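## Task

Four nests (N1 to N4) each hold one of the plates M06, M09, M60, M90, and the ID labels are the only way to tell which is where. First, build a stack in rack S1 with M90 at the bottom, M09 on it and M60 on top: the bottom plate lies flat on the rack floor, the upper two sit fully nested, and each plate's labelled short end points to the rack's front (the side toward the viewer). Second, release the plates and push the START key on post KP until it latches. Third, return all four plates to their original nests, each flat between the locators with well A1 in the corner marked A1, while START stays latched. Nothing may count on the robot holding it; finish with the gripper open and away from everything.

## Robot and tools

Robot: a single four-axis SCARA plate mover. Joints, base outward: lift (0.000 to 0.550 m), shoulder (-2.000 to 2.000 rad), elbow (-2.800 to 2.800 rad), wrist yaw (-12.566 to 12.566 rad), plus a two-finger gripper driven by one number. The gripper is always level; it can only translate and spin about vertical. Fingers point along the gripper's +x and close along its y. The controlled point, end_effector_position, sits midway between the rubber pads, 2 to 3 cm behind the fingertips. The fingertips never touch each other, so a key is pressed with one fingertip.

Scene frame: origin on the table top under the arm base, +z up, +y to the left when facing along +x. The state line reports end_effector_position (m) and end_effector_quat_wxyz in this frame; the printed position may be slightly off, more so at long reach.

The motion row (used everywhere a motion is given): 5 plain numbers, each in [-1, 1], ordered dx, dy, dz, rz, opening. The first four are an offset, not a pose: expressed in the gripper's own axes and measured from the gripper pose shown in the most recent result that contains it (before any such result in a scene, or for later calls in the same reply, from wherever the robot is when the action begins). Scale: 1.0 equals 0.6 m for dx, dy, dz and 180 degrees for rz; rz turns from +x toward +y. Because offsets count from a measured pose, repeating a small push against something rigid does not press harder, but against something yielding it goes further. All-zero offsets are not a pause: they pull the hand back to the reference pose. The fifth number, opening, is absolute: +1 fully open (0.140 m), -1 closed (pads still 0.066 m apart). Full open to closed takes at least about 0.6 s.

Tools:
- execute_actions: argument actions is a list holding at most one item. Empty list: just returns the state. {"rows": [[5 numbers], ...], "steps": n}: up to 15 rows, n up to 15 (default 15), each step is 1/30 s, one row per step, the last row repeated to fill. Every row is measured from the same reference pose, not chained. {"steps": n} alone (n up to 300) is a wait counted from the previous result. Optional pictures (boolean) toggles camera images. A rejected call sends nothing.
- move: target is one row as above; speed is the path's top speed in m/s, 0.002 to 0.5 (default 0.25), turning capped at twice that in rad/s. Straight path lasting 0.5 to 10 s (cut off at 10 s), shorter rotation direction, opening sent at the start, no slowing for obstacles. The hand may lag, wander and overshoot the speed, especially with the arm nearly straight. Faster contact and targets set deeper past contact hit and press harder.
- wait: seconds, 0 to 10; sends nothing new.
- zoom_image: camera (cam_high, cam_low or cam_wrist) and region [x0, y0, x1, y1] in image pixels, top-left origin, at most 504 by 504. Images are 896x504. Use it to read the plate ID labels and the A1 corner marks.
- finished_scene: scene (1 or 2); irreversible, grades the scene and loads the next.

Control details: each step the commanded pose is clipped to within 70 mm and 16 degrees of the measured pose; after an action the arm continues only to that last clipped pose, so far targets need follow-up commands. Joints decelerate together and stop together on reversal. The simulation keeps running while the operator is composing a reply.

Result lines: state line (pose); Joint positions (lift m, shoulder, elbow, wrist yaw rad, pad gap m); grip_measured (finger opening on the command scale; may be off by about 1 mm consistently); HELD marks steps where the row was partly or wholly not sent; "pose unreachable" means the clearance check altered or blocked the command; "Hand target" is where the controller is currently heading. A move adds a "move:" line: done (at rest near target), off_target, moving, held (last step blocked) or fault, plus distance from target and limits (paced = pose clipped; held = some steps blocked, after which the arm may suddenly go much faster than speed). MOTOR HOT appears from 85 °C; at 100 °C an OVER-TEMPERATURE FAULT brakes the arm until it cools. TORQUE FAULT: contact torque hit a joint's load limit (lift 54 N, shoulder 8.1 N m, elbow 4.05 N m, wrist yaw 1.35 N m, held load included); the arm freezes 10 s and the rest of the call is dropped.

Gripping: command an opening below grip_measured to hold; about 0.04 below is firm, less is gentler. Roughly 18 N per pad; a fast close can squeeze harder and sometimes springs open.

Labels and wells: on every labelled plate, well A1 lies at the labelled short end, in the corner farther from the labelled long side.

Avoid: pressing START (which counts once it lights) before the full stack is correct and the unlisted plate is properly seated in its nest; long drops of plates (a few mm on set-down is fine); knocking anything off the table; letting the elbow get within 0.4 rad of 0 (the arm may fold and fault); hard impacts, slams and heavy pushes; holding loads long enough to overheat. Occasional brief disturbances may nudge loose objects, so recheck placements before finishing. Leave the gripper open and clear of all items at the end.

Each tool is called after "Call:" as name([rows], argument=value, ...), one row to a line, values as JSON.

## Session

Call:
execute_actions(actions=[])

Scene clock: 0.00 s of 15600.00 s.
end_effector_position=(+0.5231, -0.3681, +0.2645) grip_measured=+0.99 end_effector_quat_wxyz=(+0.987, +0.000, +0.000, +0.158)
Joint positions: [ 0.259 -0.661  2.208 -1.228  0.14 ]
Hand target: +0.523, -0.368, +0.264; +0.987, +0.000, +0.000, +0.158
camera_calibration (this result's frames):
cam_wrist: T_world_to_cam=[[0.311728, -0.950149, 0.00651372, -0.50643], [-0.571251, -0.192887, -0.797789, 0.426164], [0.759275, 0.244972, -0.602902, -0.0524341], [0, 0, 0, 1]] pos_world=[0.441126, -0.386137, 0.311675]

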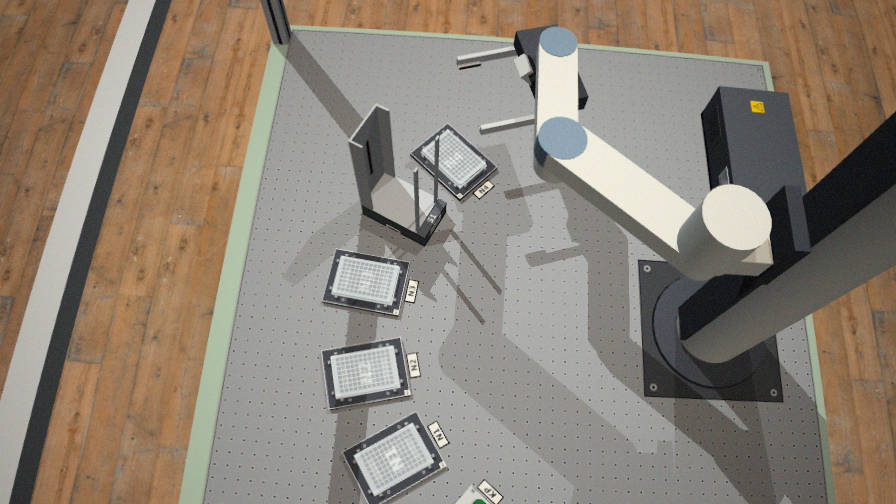

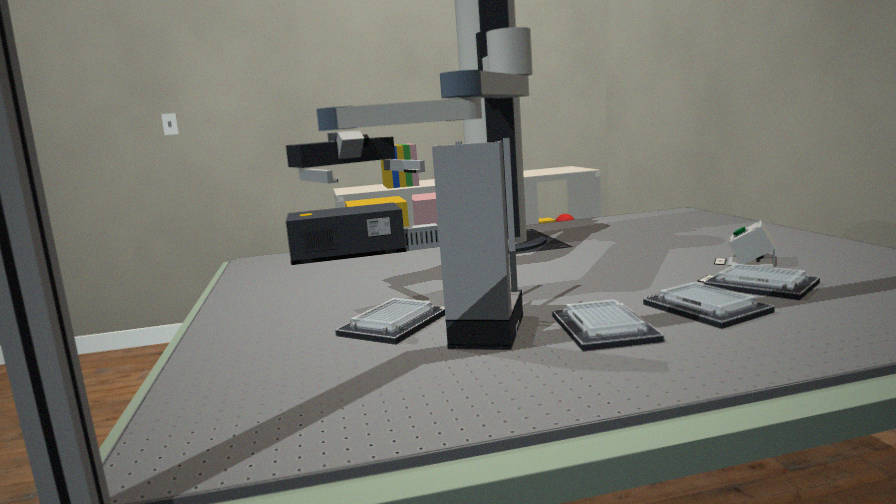

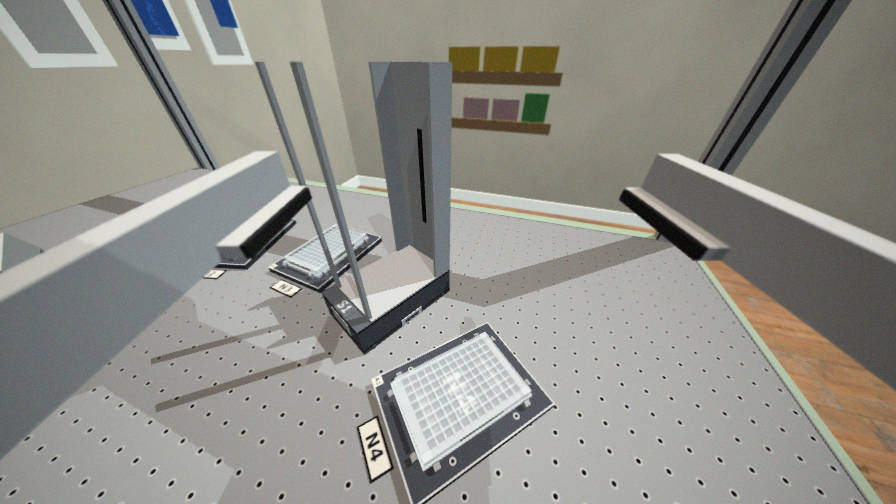

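Call:
move(target=[0,0,0.13,0,0], speed=0.4)

Call:
move(target=[0.41,0.704,0,-0.029,0], speed=0.4)

Call:
move(target=[0,0,-0.4258,0,0], speed=0.4)

Scene clock: 6.13 s of 15600.00 s.
end_effector_position=(+0.5231, -0.3681, +0.3425) grip_measured=+0.00 end_effector_quat_wxyz=(+0.987, +0.000, +0.000, +0.158)
Joint positions: [ 0.338 -0.661  2.208 -1.228  0.103]
Hand target: +0.523, -0.368, +0.342; +0.987, +0.000, +0.000, +0.158
Off the commanded pose: 0.000 m, 0 deg.
After step 90, 2.37 s passed at rest.
move: done
camera_calibration (this result's frames):
cam_wrist: T_world_to_cam=[[0.311743, -0.950144, 0.00651372, -0.506945], [-0.571248, -0.192896, -0.797789, 0.488442], [0.759271, 0.244984, -0.602902, -0.00537199], [0, 0, 0, 1]] pos_world=[0.441137, -0.386136, 0.389736]

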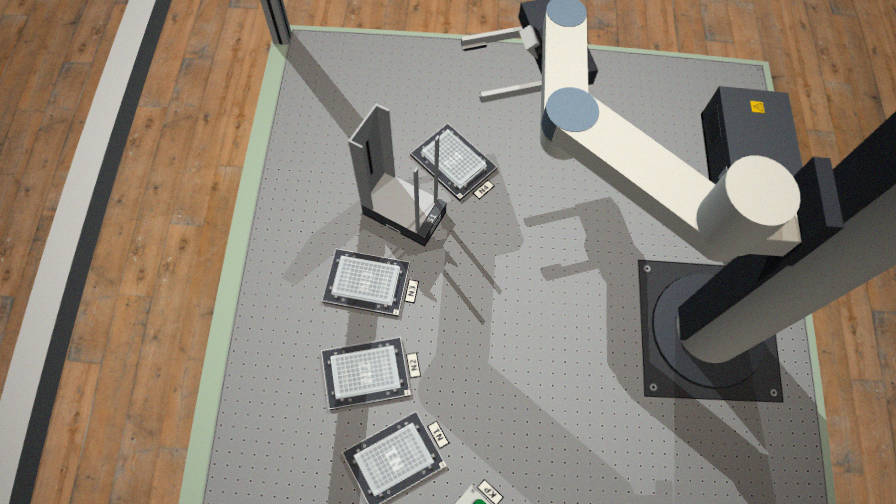

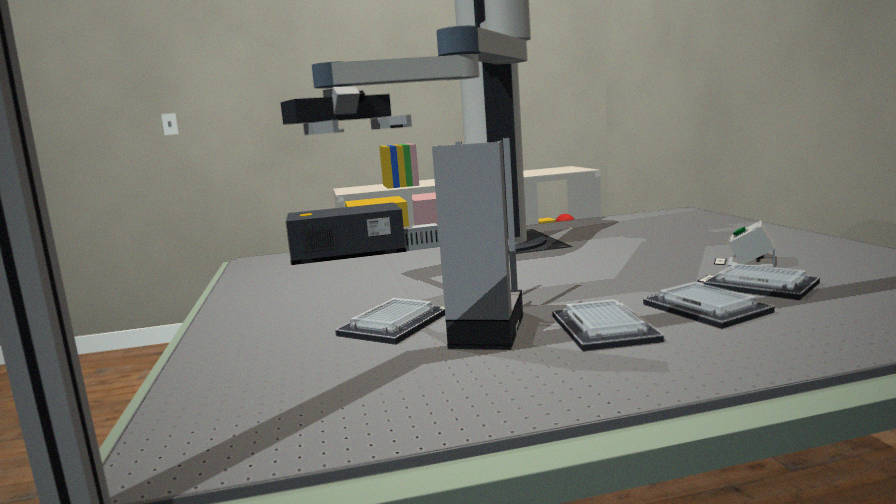

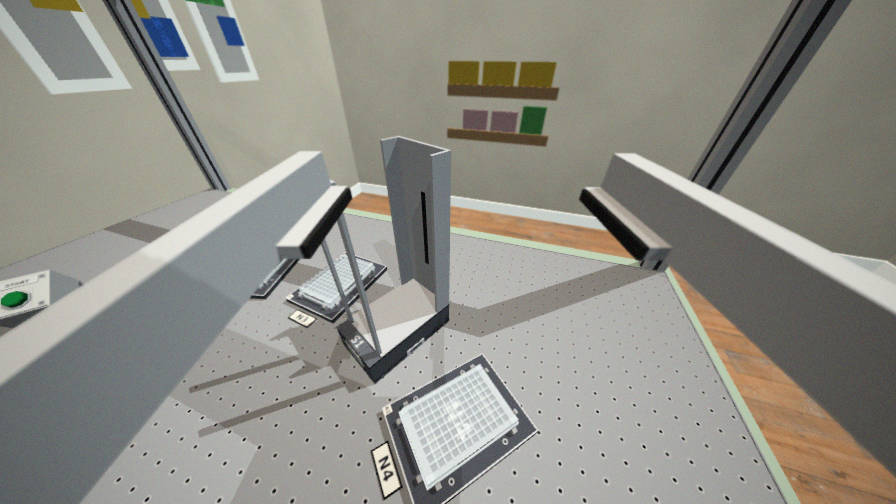

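Scene clock: 8.03 s of 15600.00 s.
end_effector_position=(+0.6246, +0.1101, +0.3425) grip_measured=+0.00 end_effector_quat_wxyz=(+0.994, +0.000, +0.000, +0.113)
Joint positions: [ 0.338  1.053  1.332 -2.159  0.103]
Hand target: +0.625, +0.110, +0.343; +0.994, +0.000, +0.000, +0.113
Off the commanded pose: 0.000 m, 0 deg.
move: done; limits=paced
camera_calibration (this result's frames):
cam_wrist: T_world_to_cam=[[0.223872, -0.974597, 0.00651372, -0.026642], [-0.586448, -0.140043, -0.797789, 0.642282], [0.778435, 0.174782, -0.602902, -0.203761], [0, 0, 0, 1]] pos_world=[0.541244, 0.0995959, 0.389731]

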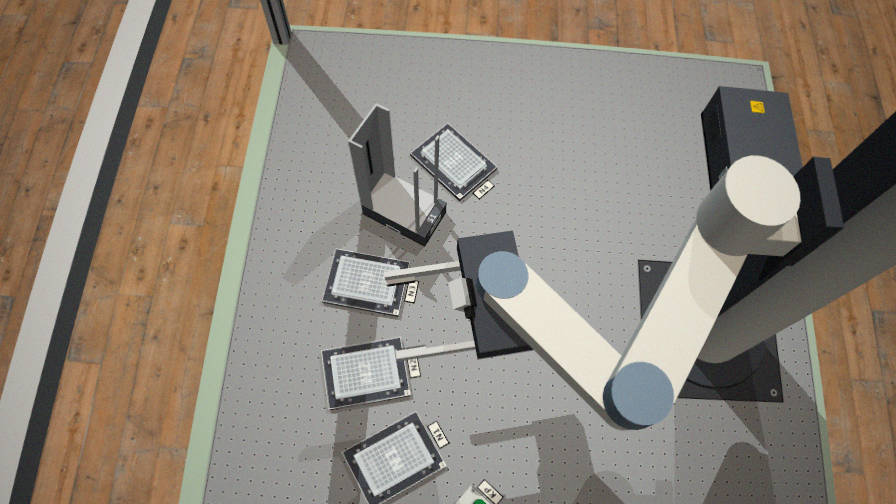

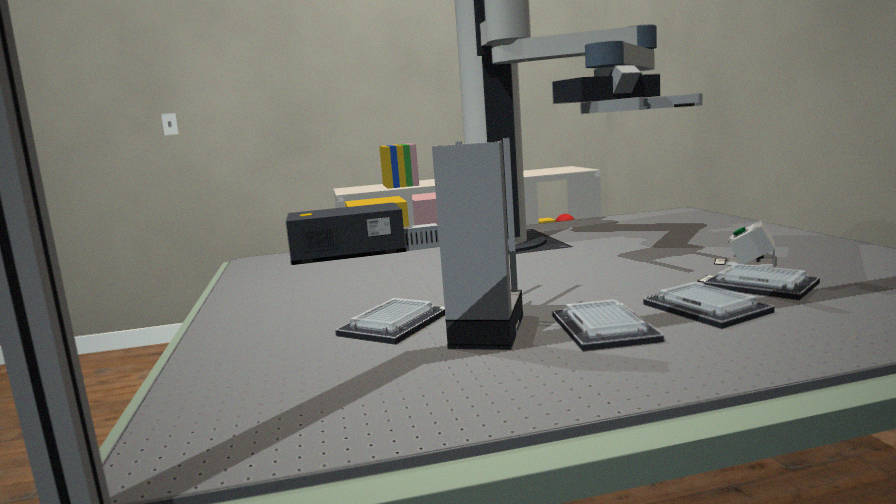

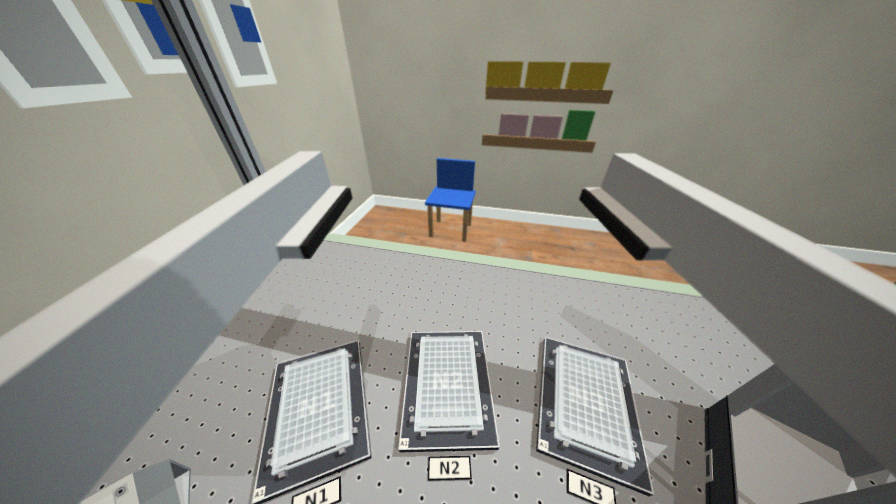

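Scene clock: 9.20 s of 15600.00 s.
end_effector_position=(+0.6246, +0.1101, +0.0870) grip_measured=+0.00 end_effector_quat_wxyz=(+0.994, +0.000, +0.000, +0.113)
Joint positions: [ 0.082  1.053  1.332 -2.159  0.103]
Hand target: +0.625, +0.110, +0.087; +0.994, +0.000, +0.000, +0.113
Off the commanded pose: 0.000 m, 0 deg.
move: done; limits=paced
camera_calibration (this result's frames):
cam_wrist: T_world_to_cam=[[0.223868, -0.974598, 0.00651372, -0.0249793], [-0.586448, -0.140041, -0.797789, 0.438411], [0.778435, 0.174779, -0.602902, -0.357824], [0, 0, 0, 1]] pos_world=[0.54124, 0.0995907, 0.134189]

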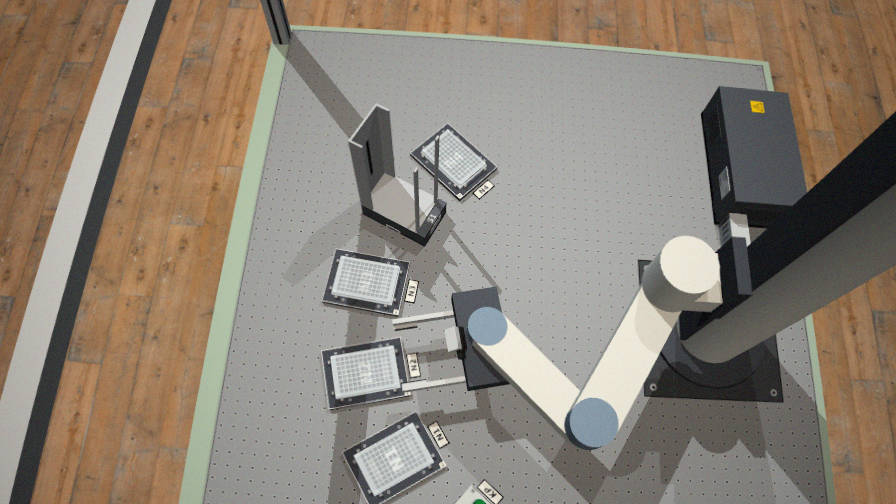

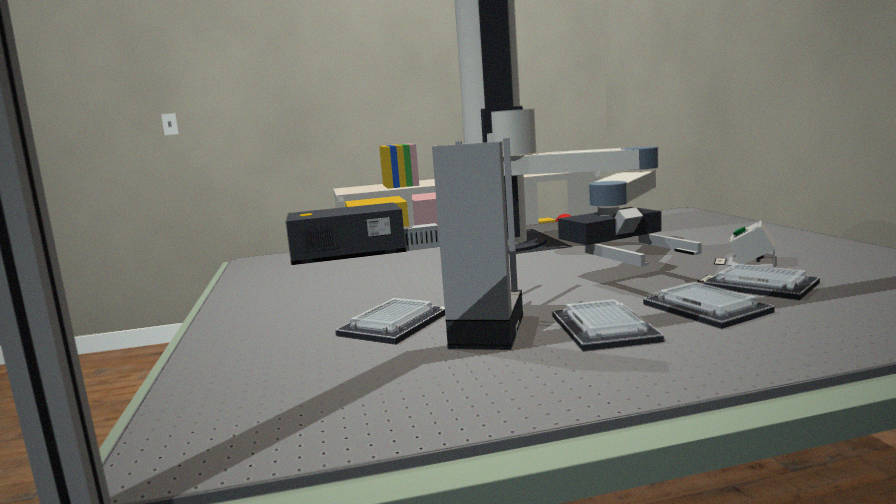

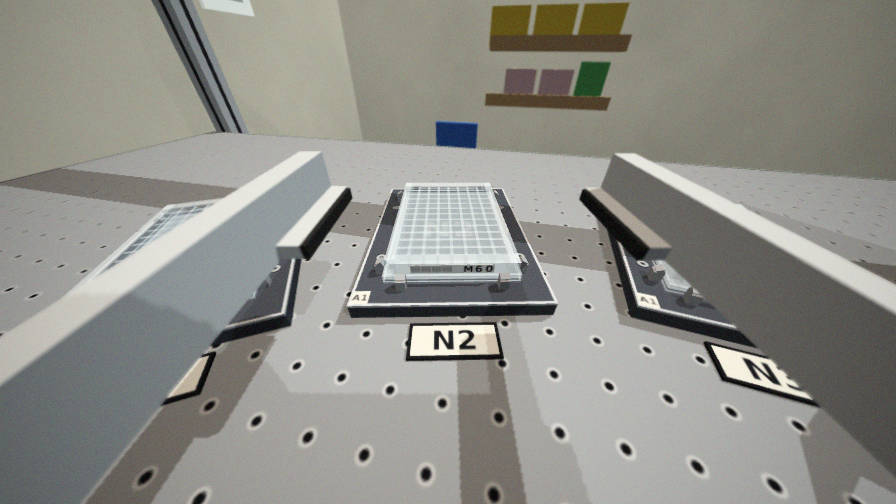

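Call:
zoom_image(camera="cam_low", region=[540,255,830,355])

Call:
move(target=[-0.03,0.24,0,0.1,0])

Region (540, 255, 830, 355) of cam_low's 896x504 image, scaled by 1.738, with more detail than that image has; it fills the top 174 rows of this view, and the rest is white.

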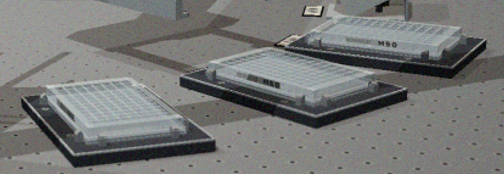

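Scene clock: 13.87 s of 15600.00 s.
end_effector_position=(+0.5745, +0.2465, +0.0870) grip_measured=+0.00 end_effector_quat_wxyz=(+0.964, +0.000, +0.000, +0.267)
Joint positions: [ 0.082  1.352  1.365 -2.175  0.103]
Hand target: +0.575, +0.246, +0.087; +0.964, +0.000, +0.000, +0.267
Off the commanded pose: 0.000 m, 0 deg.
After step 90, 0.70 s passed at rest.
move: done
camera_calibration (this result's frames):
cam_wrist: T_world_to_cam=[[0.514567, -0.857426, 0.00651372, -0.076722], [-0.514291, -0.314702, -0.797789, 0.429784], [0.686094, 0.407165, -0.602902, -0.346965], [0, 0, 0, 1]] pos_world=[0.498563, 0.210743, 0.134191]

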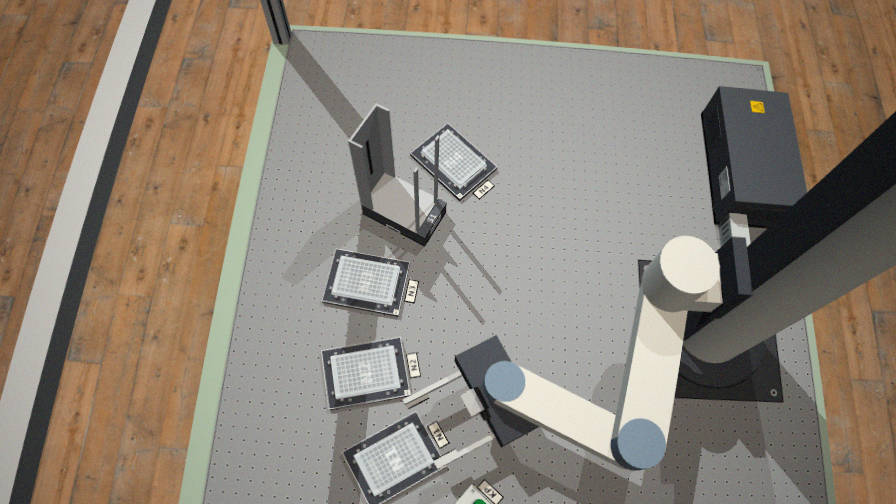

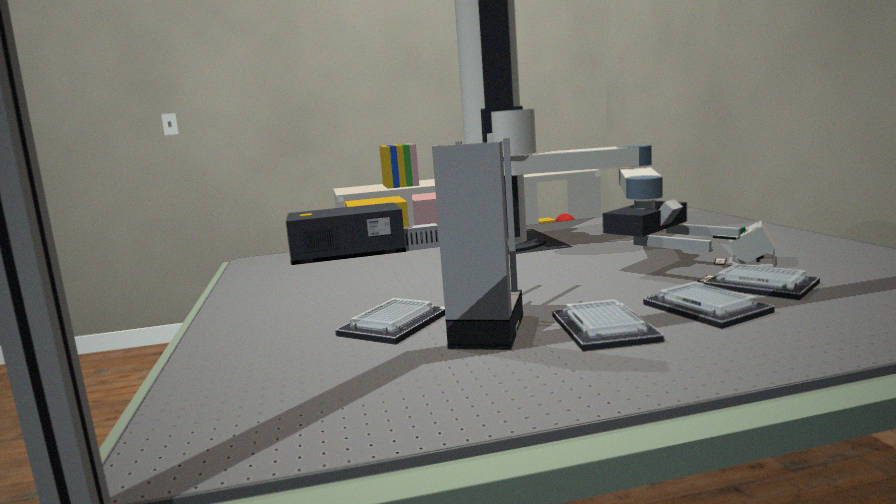

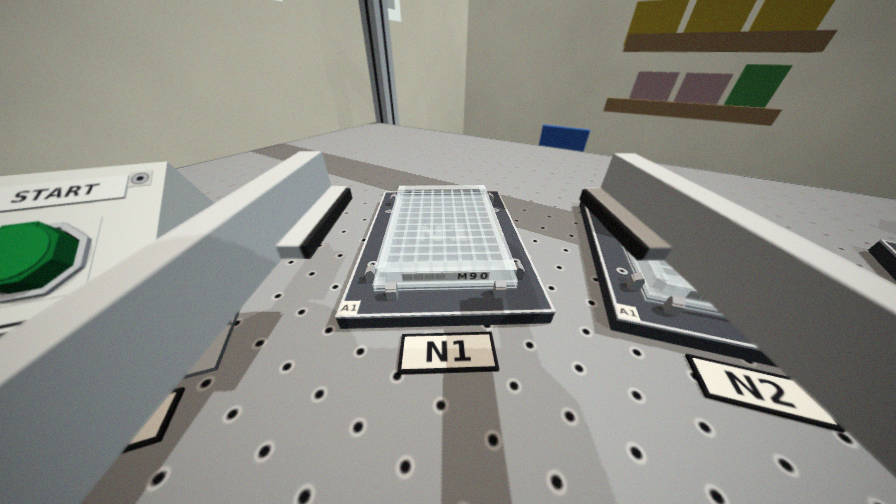

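Call:
move(target=[0.113,0.02,-0.068,0.0095,0], speed=0.15)

Scene clock: 23.57 s of 15600.00 s.
end_effector_position=(+0.6264, +0.2918, +0.0461) grip_measured=+0.00 end_effector_quat_wxyz=(+0.959, +0.000, +0.000, +0.282)
Joint positions: [ 0.041  1.213  1.735 -2.376  0.103]
Hand target: +0.626, +0.292, +0.046; +0.959, +0.000, +0.000, +0.282
Off the commanded pose: 0.000 m, 0 deg.
After step 90, 5.83 s passed at rest.
move: done
camera_calibration (this result's frames):
cam_wrist: T_world_to_cam=[[0.540153, -0.841541, 0.00651372, -0.0849798], [-0.504581, -0.330047, -0.797789, 0.436514], [0.673522, 0.427642, -0.602902, -0.423735], [0, 0, 0, 1]] pos_world=[0.551554, 0.253763, 0.0933292]

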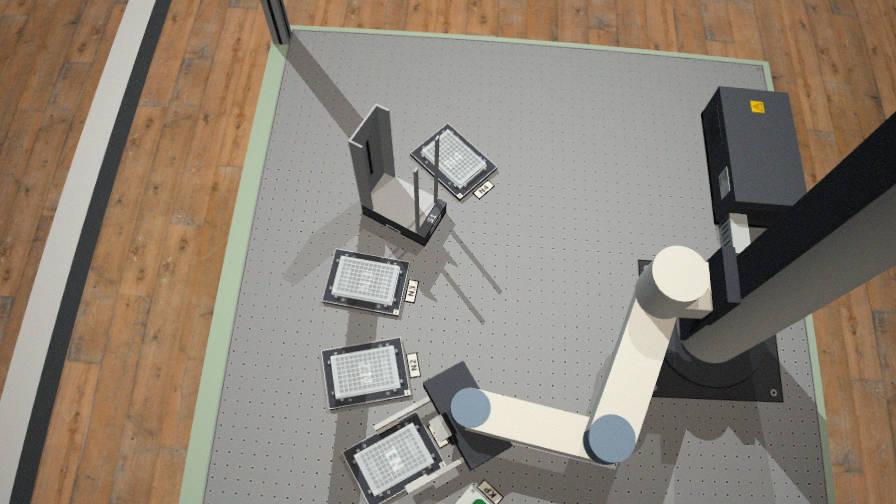

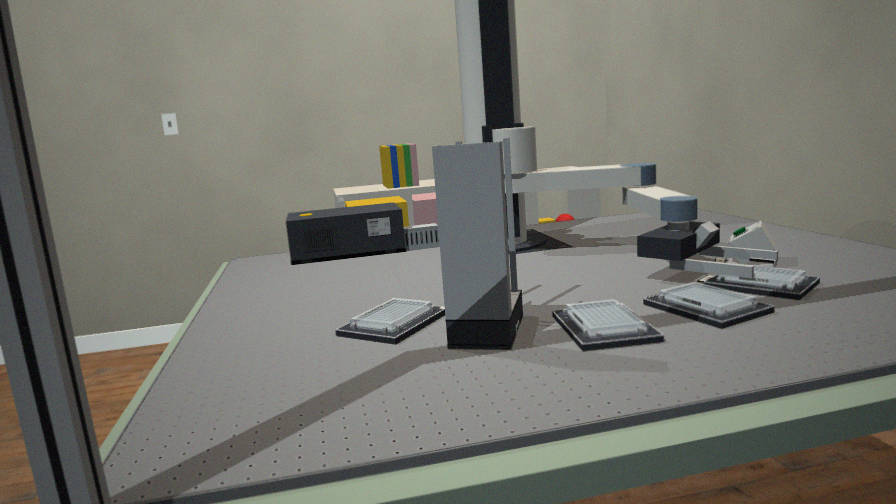

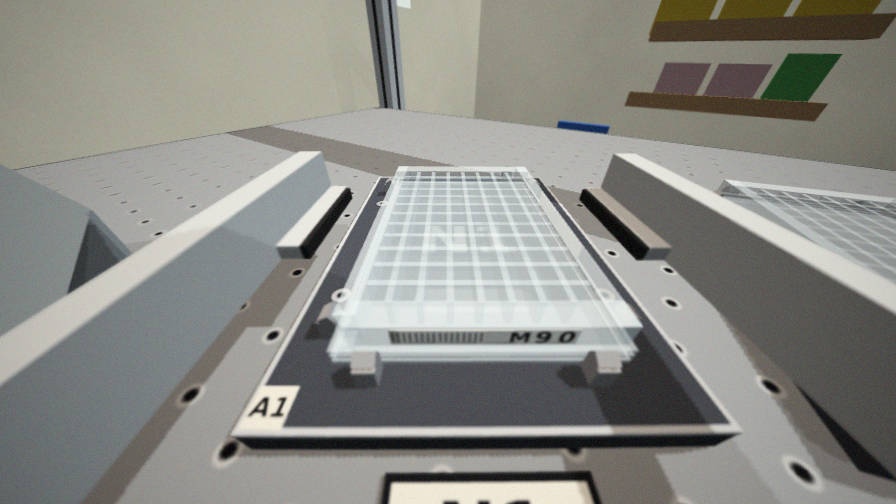

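Call:
move(target=[0,-0.0007,-0.02,0,0], speed=0.03)

Call:
move(target=[0,0,0,0,-0.63])

Scene clock: 31.27 s of 15600.00 s.
end_effector_position=(+0.6266, +0.2915, +0.0341) grip_measured=+0.00 end_effector_quat_wxyz=(+0.959, +0.000, +0.000, +0.282)
Joint positions: [ 0.029  1.212  1.735 -2.376  0.103]
Hand target: +0.627, +0.291, +0.034; +0.959, +0.000, +0.000, +0.282
Off the commanded pose: 0.000 m, 0 deg.
After step 90, 4.00 s passed at rest.
move: done
camera_calibration (this result's frames):
cam_wrist: T_world_to_cam=[[0.54011, -0.841569, 0.00651372, -0.0852256], [-0.504598, -0.330021, -0.797789, 0.426894], [0.673544, 0.427607, -0.602902, -0.431011], [0, 0, 0, 1]] pos_world=[0.551746, 0.253464, 0.081269]

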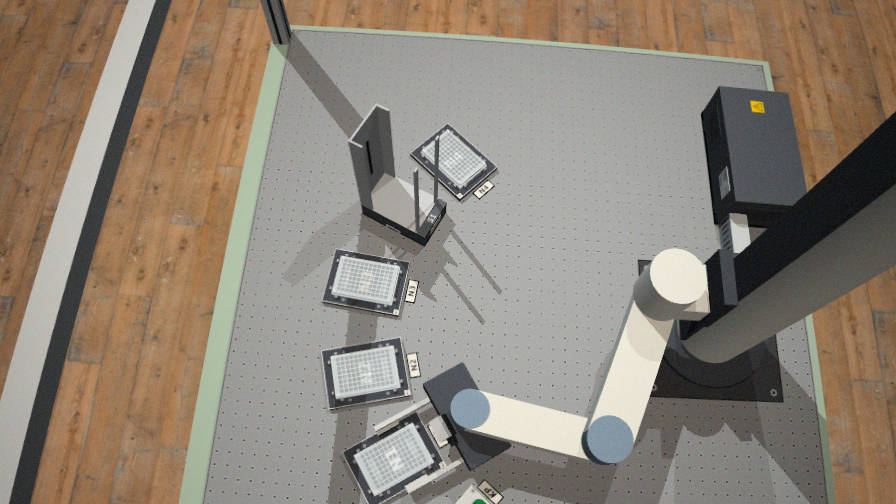

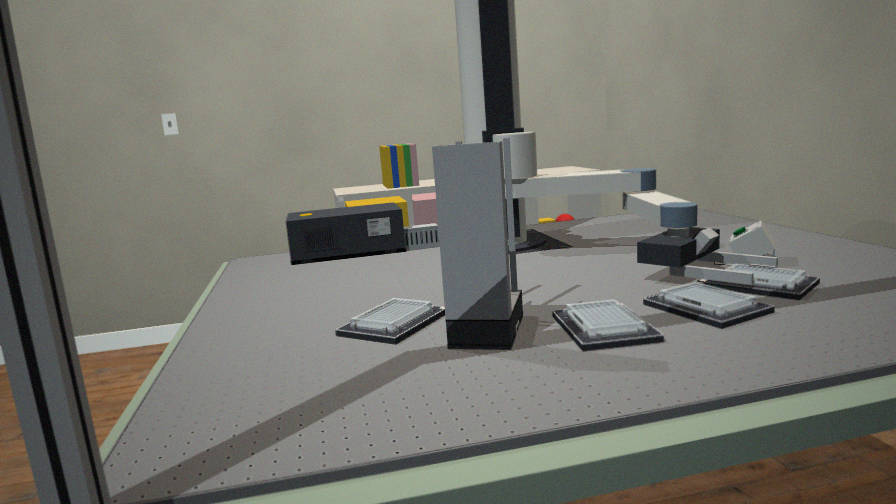

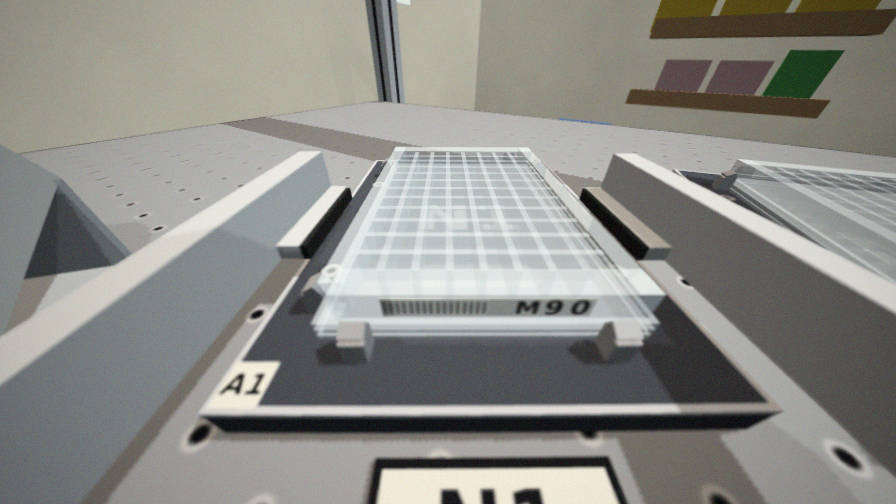

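Scene clock: 31.77 s of 15600.00 s.
end_effector_position=(+0.6269, +0.2909, +0.0341) grip_measured=-0.57 end_effector_quat_wxyz=(+0.960, +0.000, +0.000, +0.281)
Joint positions: [ 0.029  1.211  1.735 -2.377  0.082]
Hand target: +0.627, +0.292, +0.034; +0.959, +0.000, +0.000, +0.282
Off the commanded pose: 0.001 m, 0 deg.
move: done
camera_calibration (this result's frames):
cam_wrist: T_world_to_cam=[[0.538031, -0.8429, 0.00651372, -0.0842072], [-0.505411, -0.328774, -0.797789, 0.426975], [0.674597, 0.425943, -0.602902, -0.431107], [0, 0, 0, 1]] pos_world=[0.551927, 0.253027, 0.081269]

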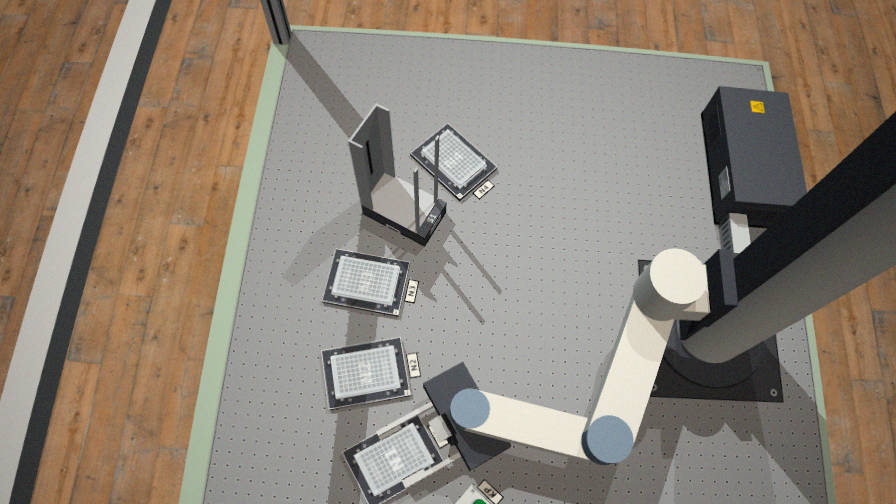

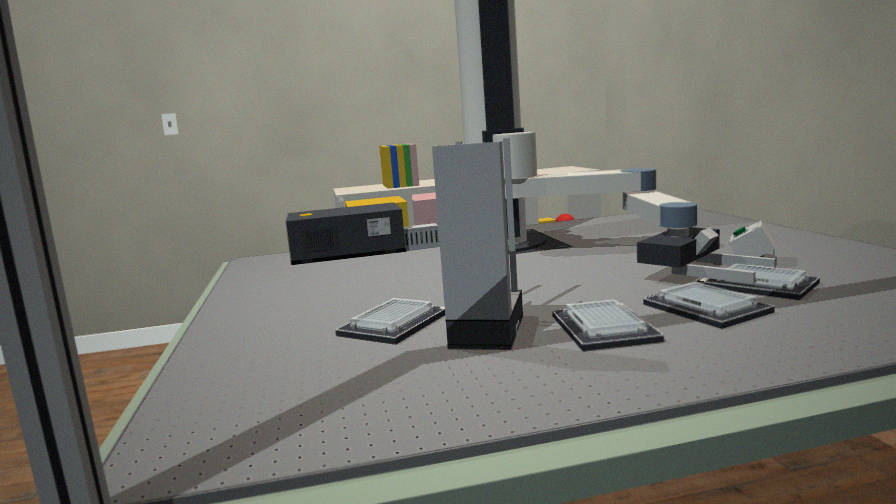

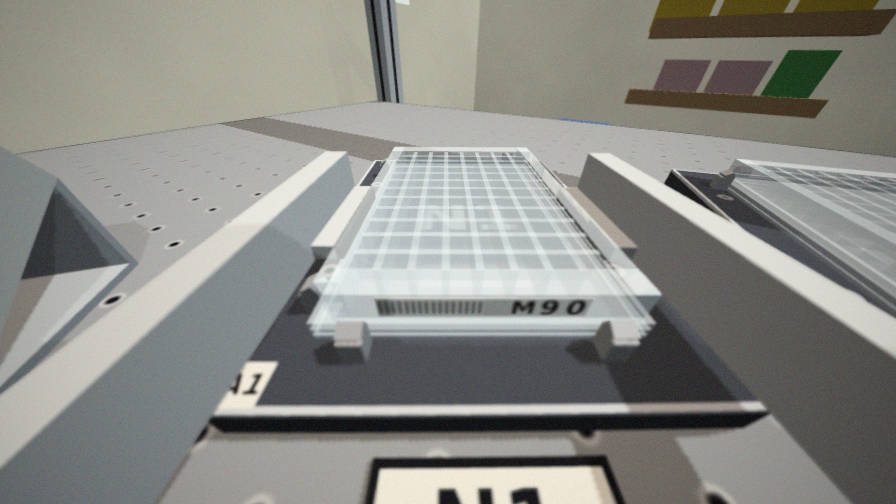

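Call:
move(target=[0,0,0.505,0,-0.63], speed=0.2)

Call:
move(target=[-0.412,-0.751,0,-0.32,-0.63])

Scene clock: 38.53 s of 15600.00 s.
end_effector_position=(+0.6269, +0.2909, +0.3371) grip_measured=-0.57 end_effector_quat_wxyz=(+0.960, +0.000, +0.000, +0.281)
Joint positions: [ 0.332  1.211  1.735 -2.377  0.082]
Hand target: +0.627, +0.291, +0.337; +0.960, +0.000, +0.000, +0.281
Off the commanded pose: 0.000 m, 0 deg.
After step 90, 1.87 s passed at rest.
move: done
camera_calibration (this result's frames):
cam_wrist: T_world_to_cam=[[0.537929, -0.842965, 0.00651372, -0.0861266], [-0.505451, -0.328713, -0.797789, 0.668754], [0.674649, 0.425861, -0.602902, -0.24841], [0, 0, 0, 1]] pos_world=[0.551942, 0.253014, 0.384319]

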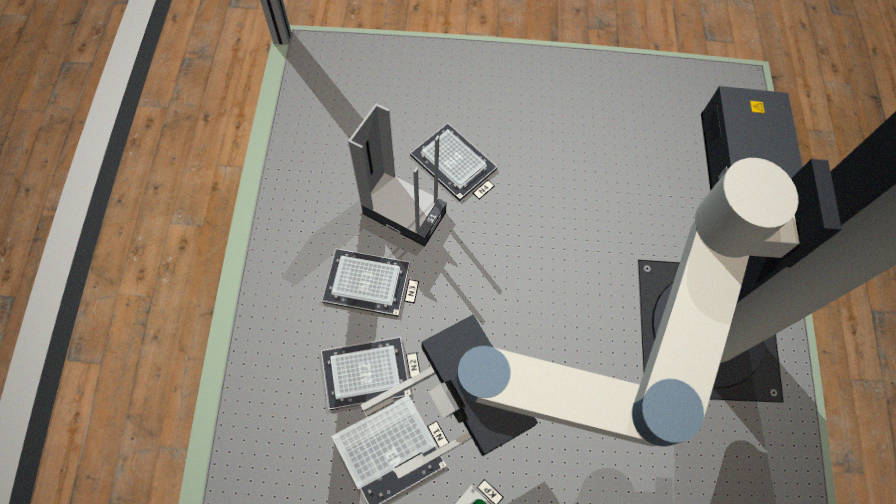

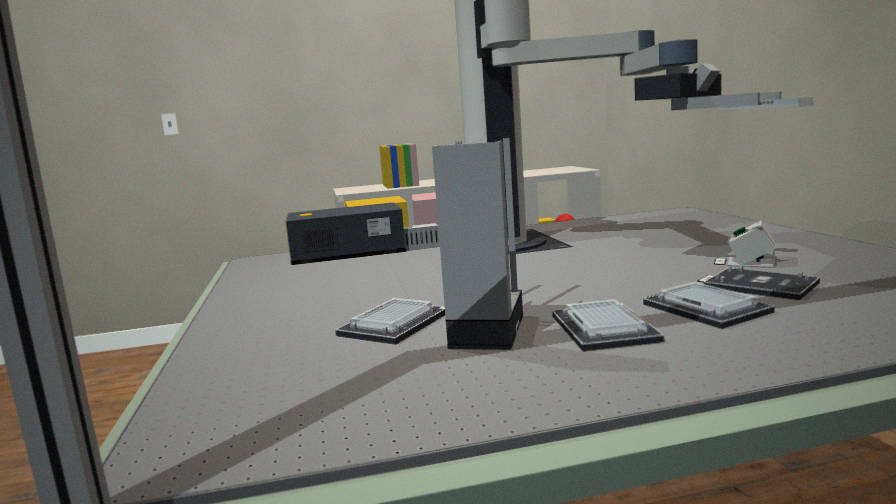

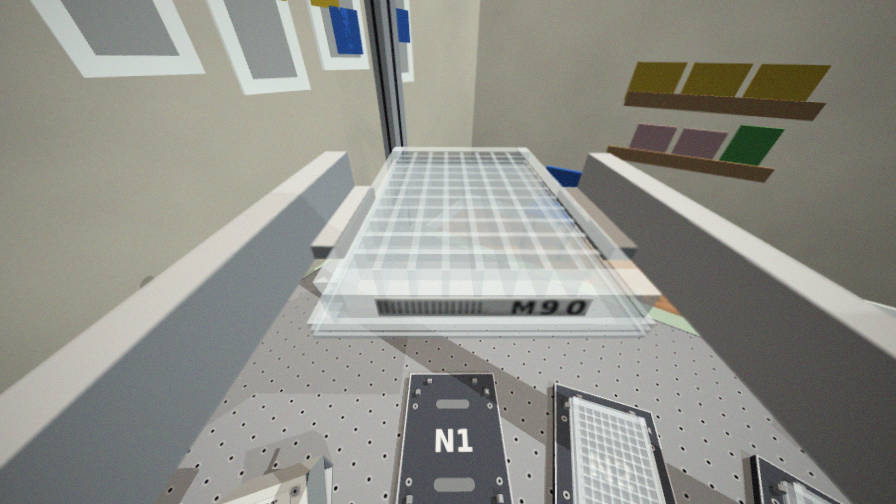

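Scene clock: 41.00 s of 15600.00 s.
end_effector_position=(+0.6615, -0.2220, +0.3371) grip_measured=-0.57 end_effector_quat_wxyz=(+0.976, +0.000, +0.000, -0.216)
Joint positions: [ 0.332  0.22   1.719 -2.375  0.082]
Hand target: +0.662, -0.222, +0.337; +0.976, +0.000, +0.000, -0.216
Off the commanded pose: 0.000 m, 0 deg.
move: done
camera_calibration (this result's frames):
cam_wrist: T_world_to_cam=[[-0.423579, -0.905836, 0.00651372, 0.0849737], [-0.548355, 0.25068, -0.797789, 0.674668], [0.721033, -0.341498, -0.602902, -0.254393], [0, 0, 0, 1]] pos_world=[0.589376, -0.179028, 0.384315]

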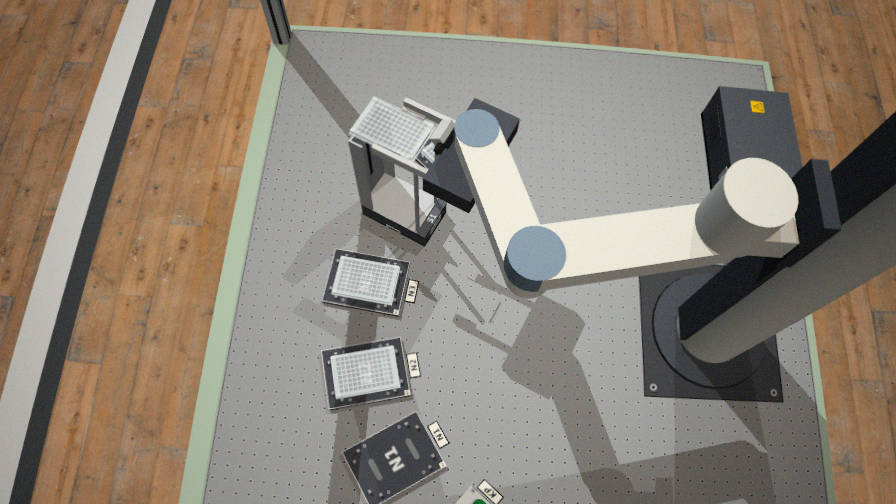

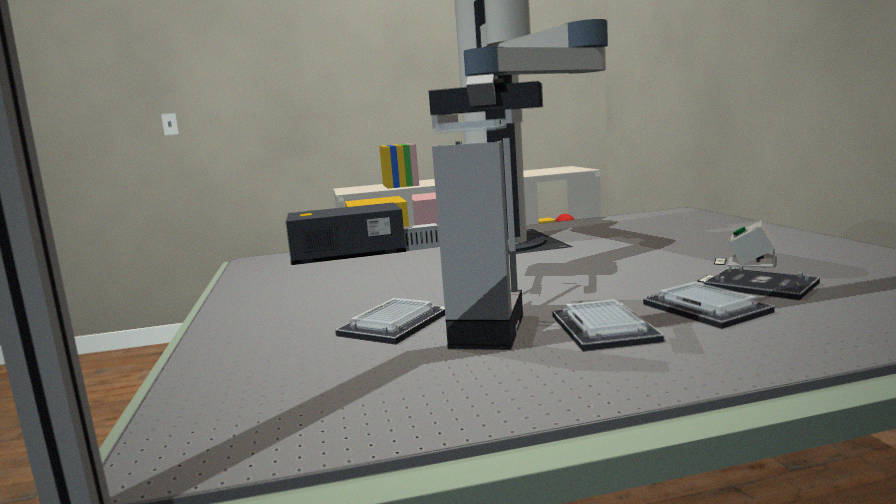

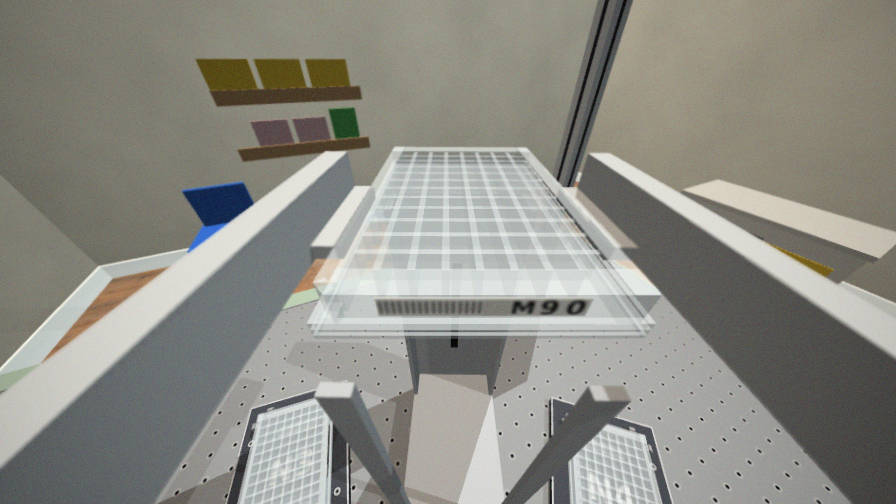

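Call:
move(target=[-0.0065,0.0013,0,-0.0045,-0.63], speed=0.05)

Scene clock: 48.77 s of 15600.00 s.
end_effector_position=(+0.6583, -0.2197, +0.3371) grip_measured=-0.57 end_effector_quat_wxyz=(+0.975, +0.000, +0.000, -0.223)
Joint positions: [ 0.332  0.237  1.696 -2.383  0.082]
Hand target: +0.658, -0.220, +0.337; +0.975, +0.000, +0.000, -0.223
Off the commanded pose: 0.000 m, 0 deg.
After step 90, 4.07 s passed at rest.
move: done
camera_calibration (this result's frames):
cam_wrist: T_world_to_cam=[[-0.436132, -0.899859, 0.00651372, 0.0953425], [-0.544816, 0.258279, -0.797789, 0.671671], [0.716215, -0.35149, -0.602902, -0.250316], [0, 0, 0, 1]] pos_world=[0.586799, -0.175667, 0.384315]

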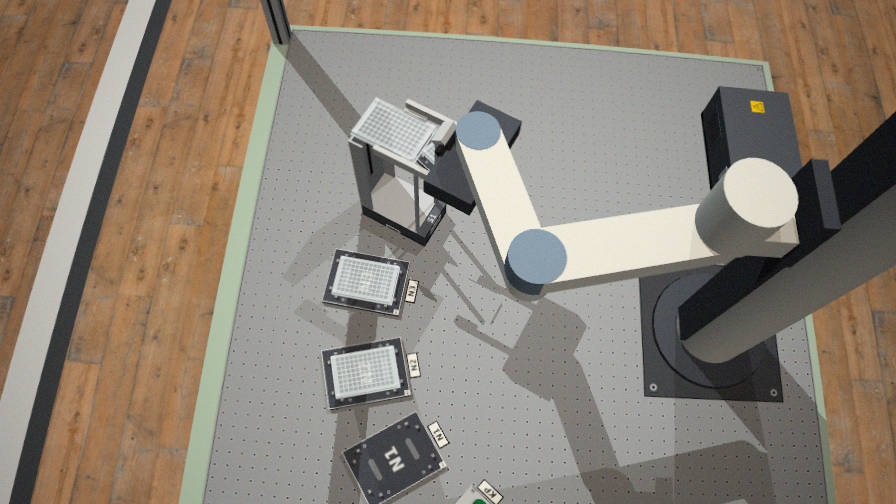

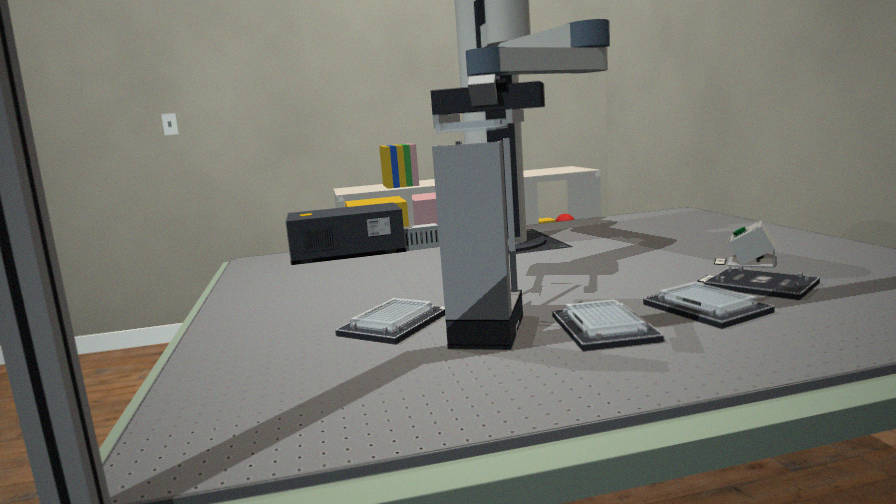

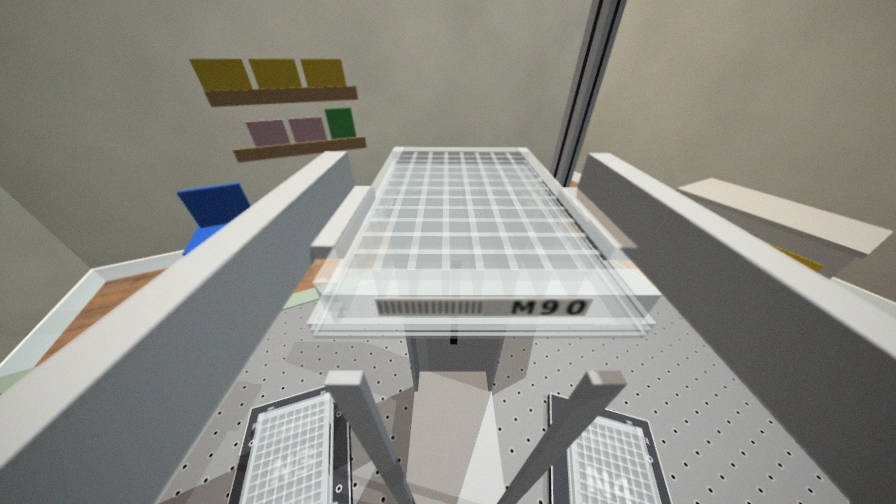

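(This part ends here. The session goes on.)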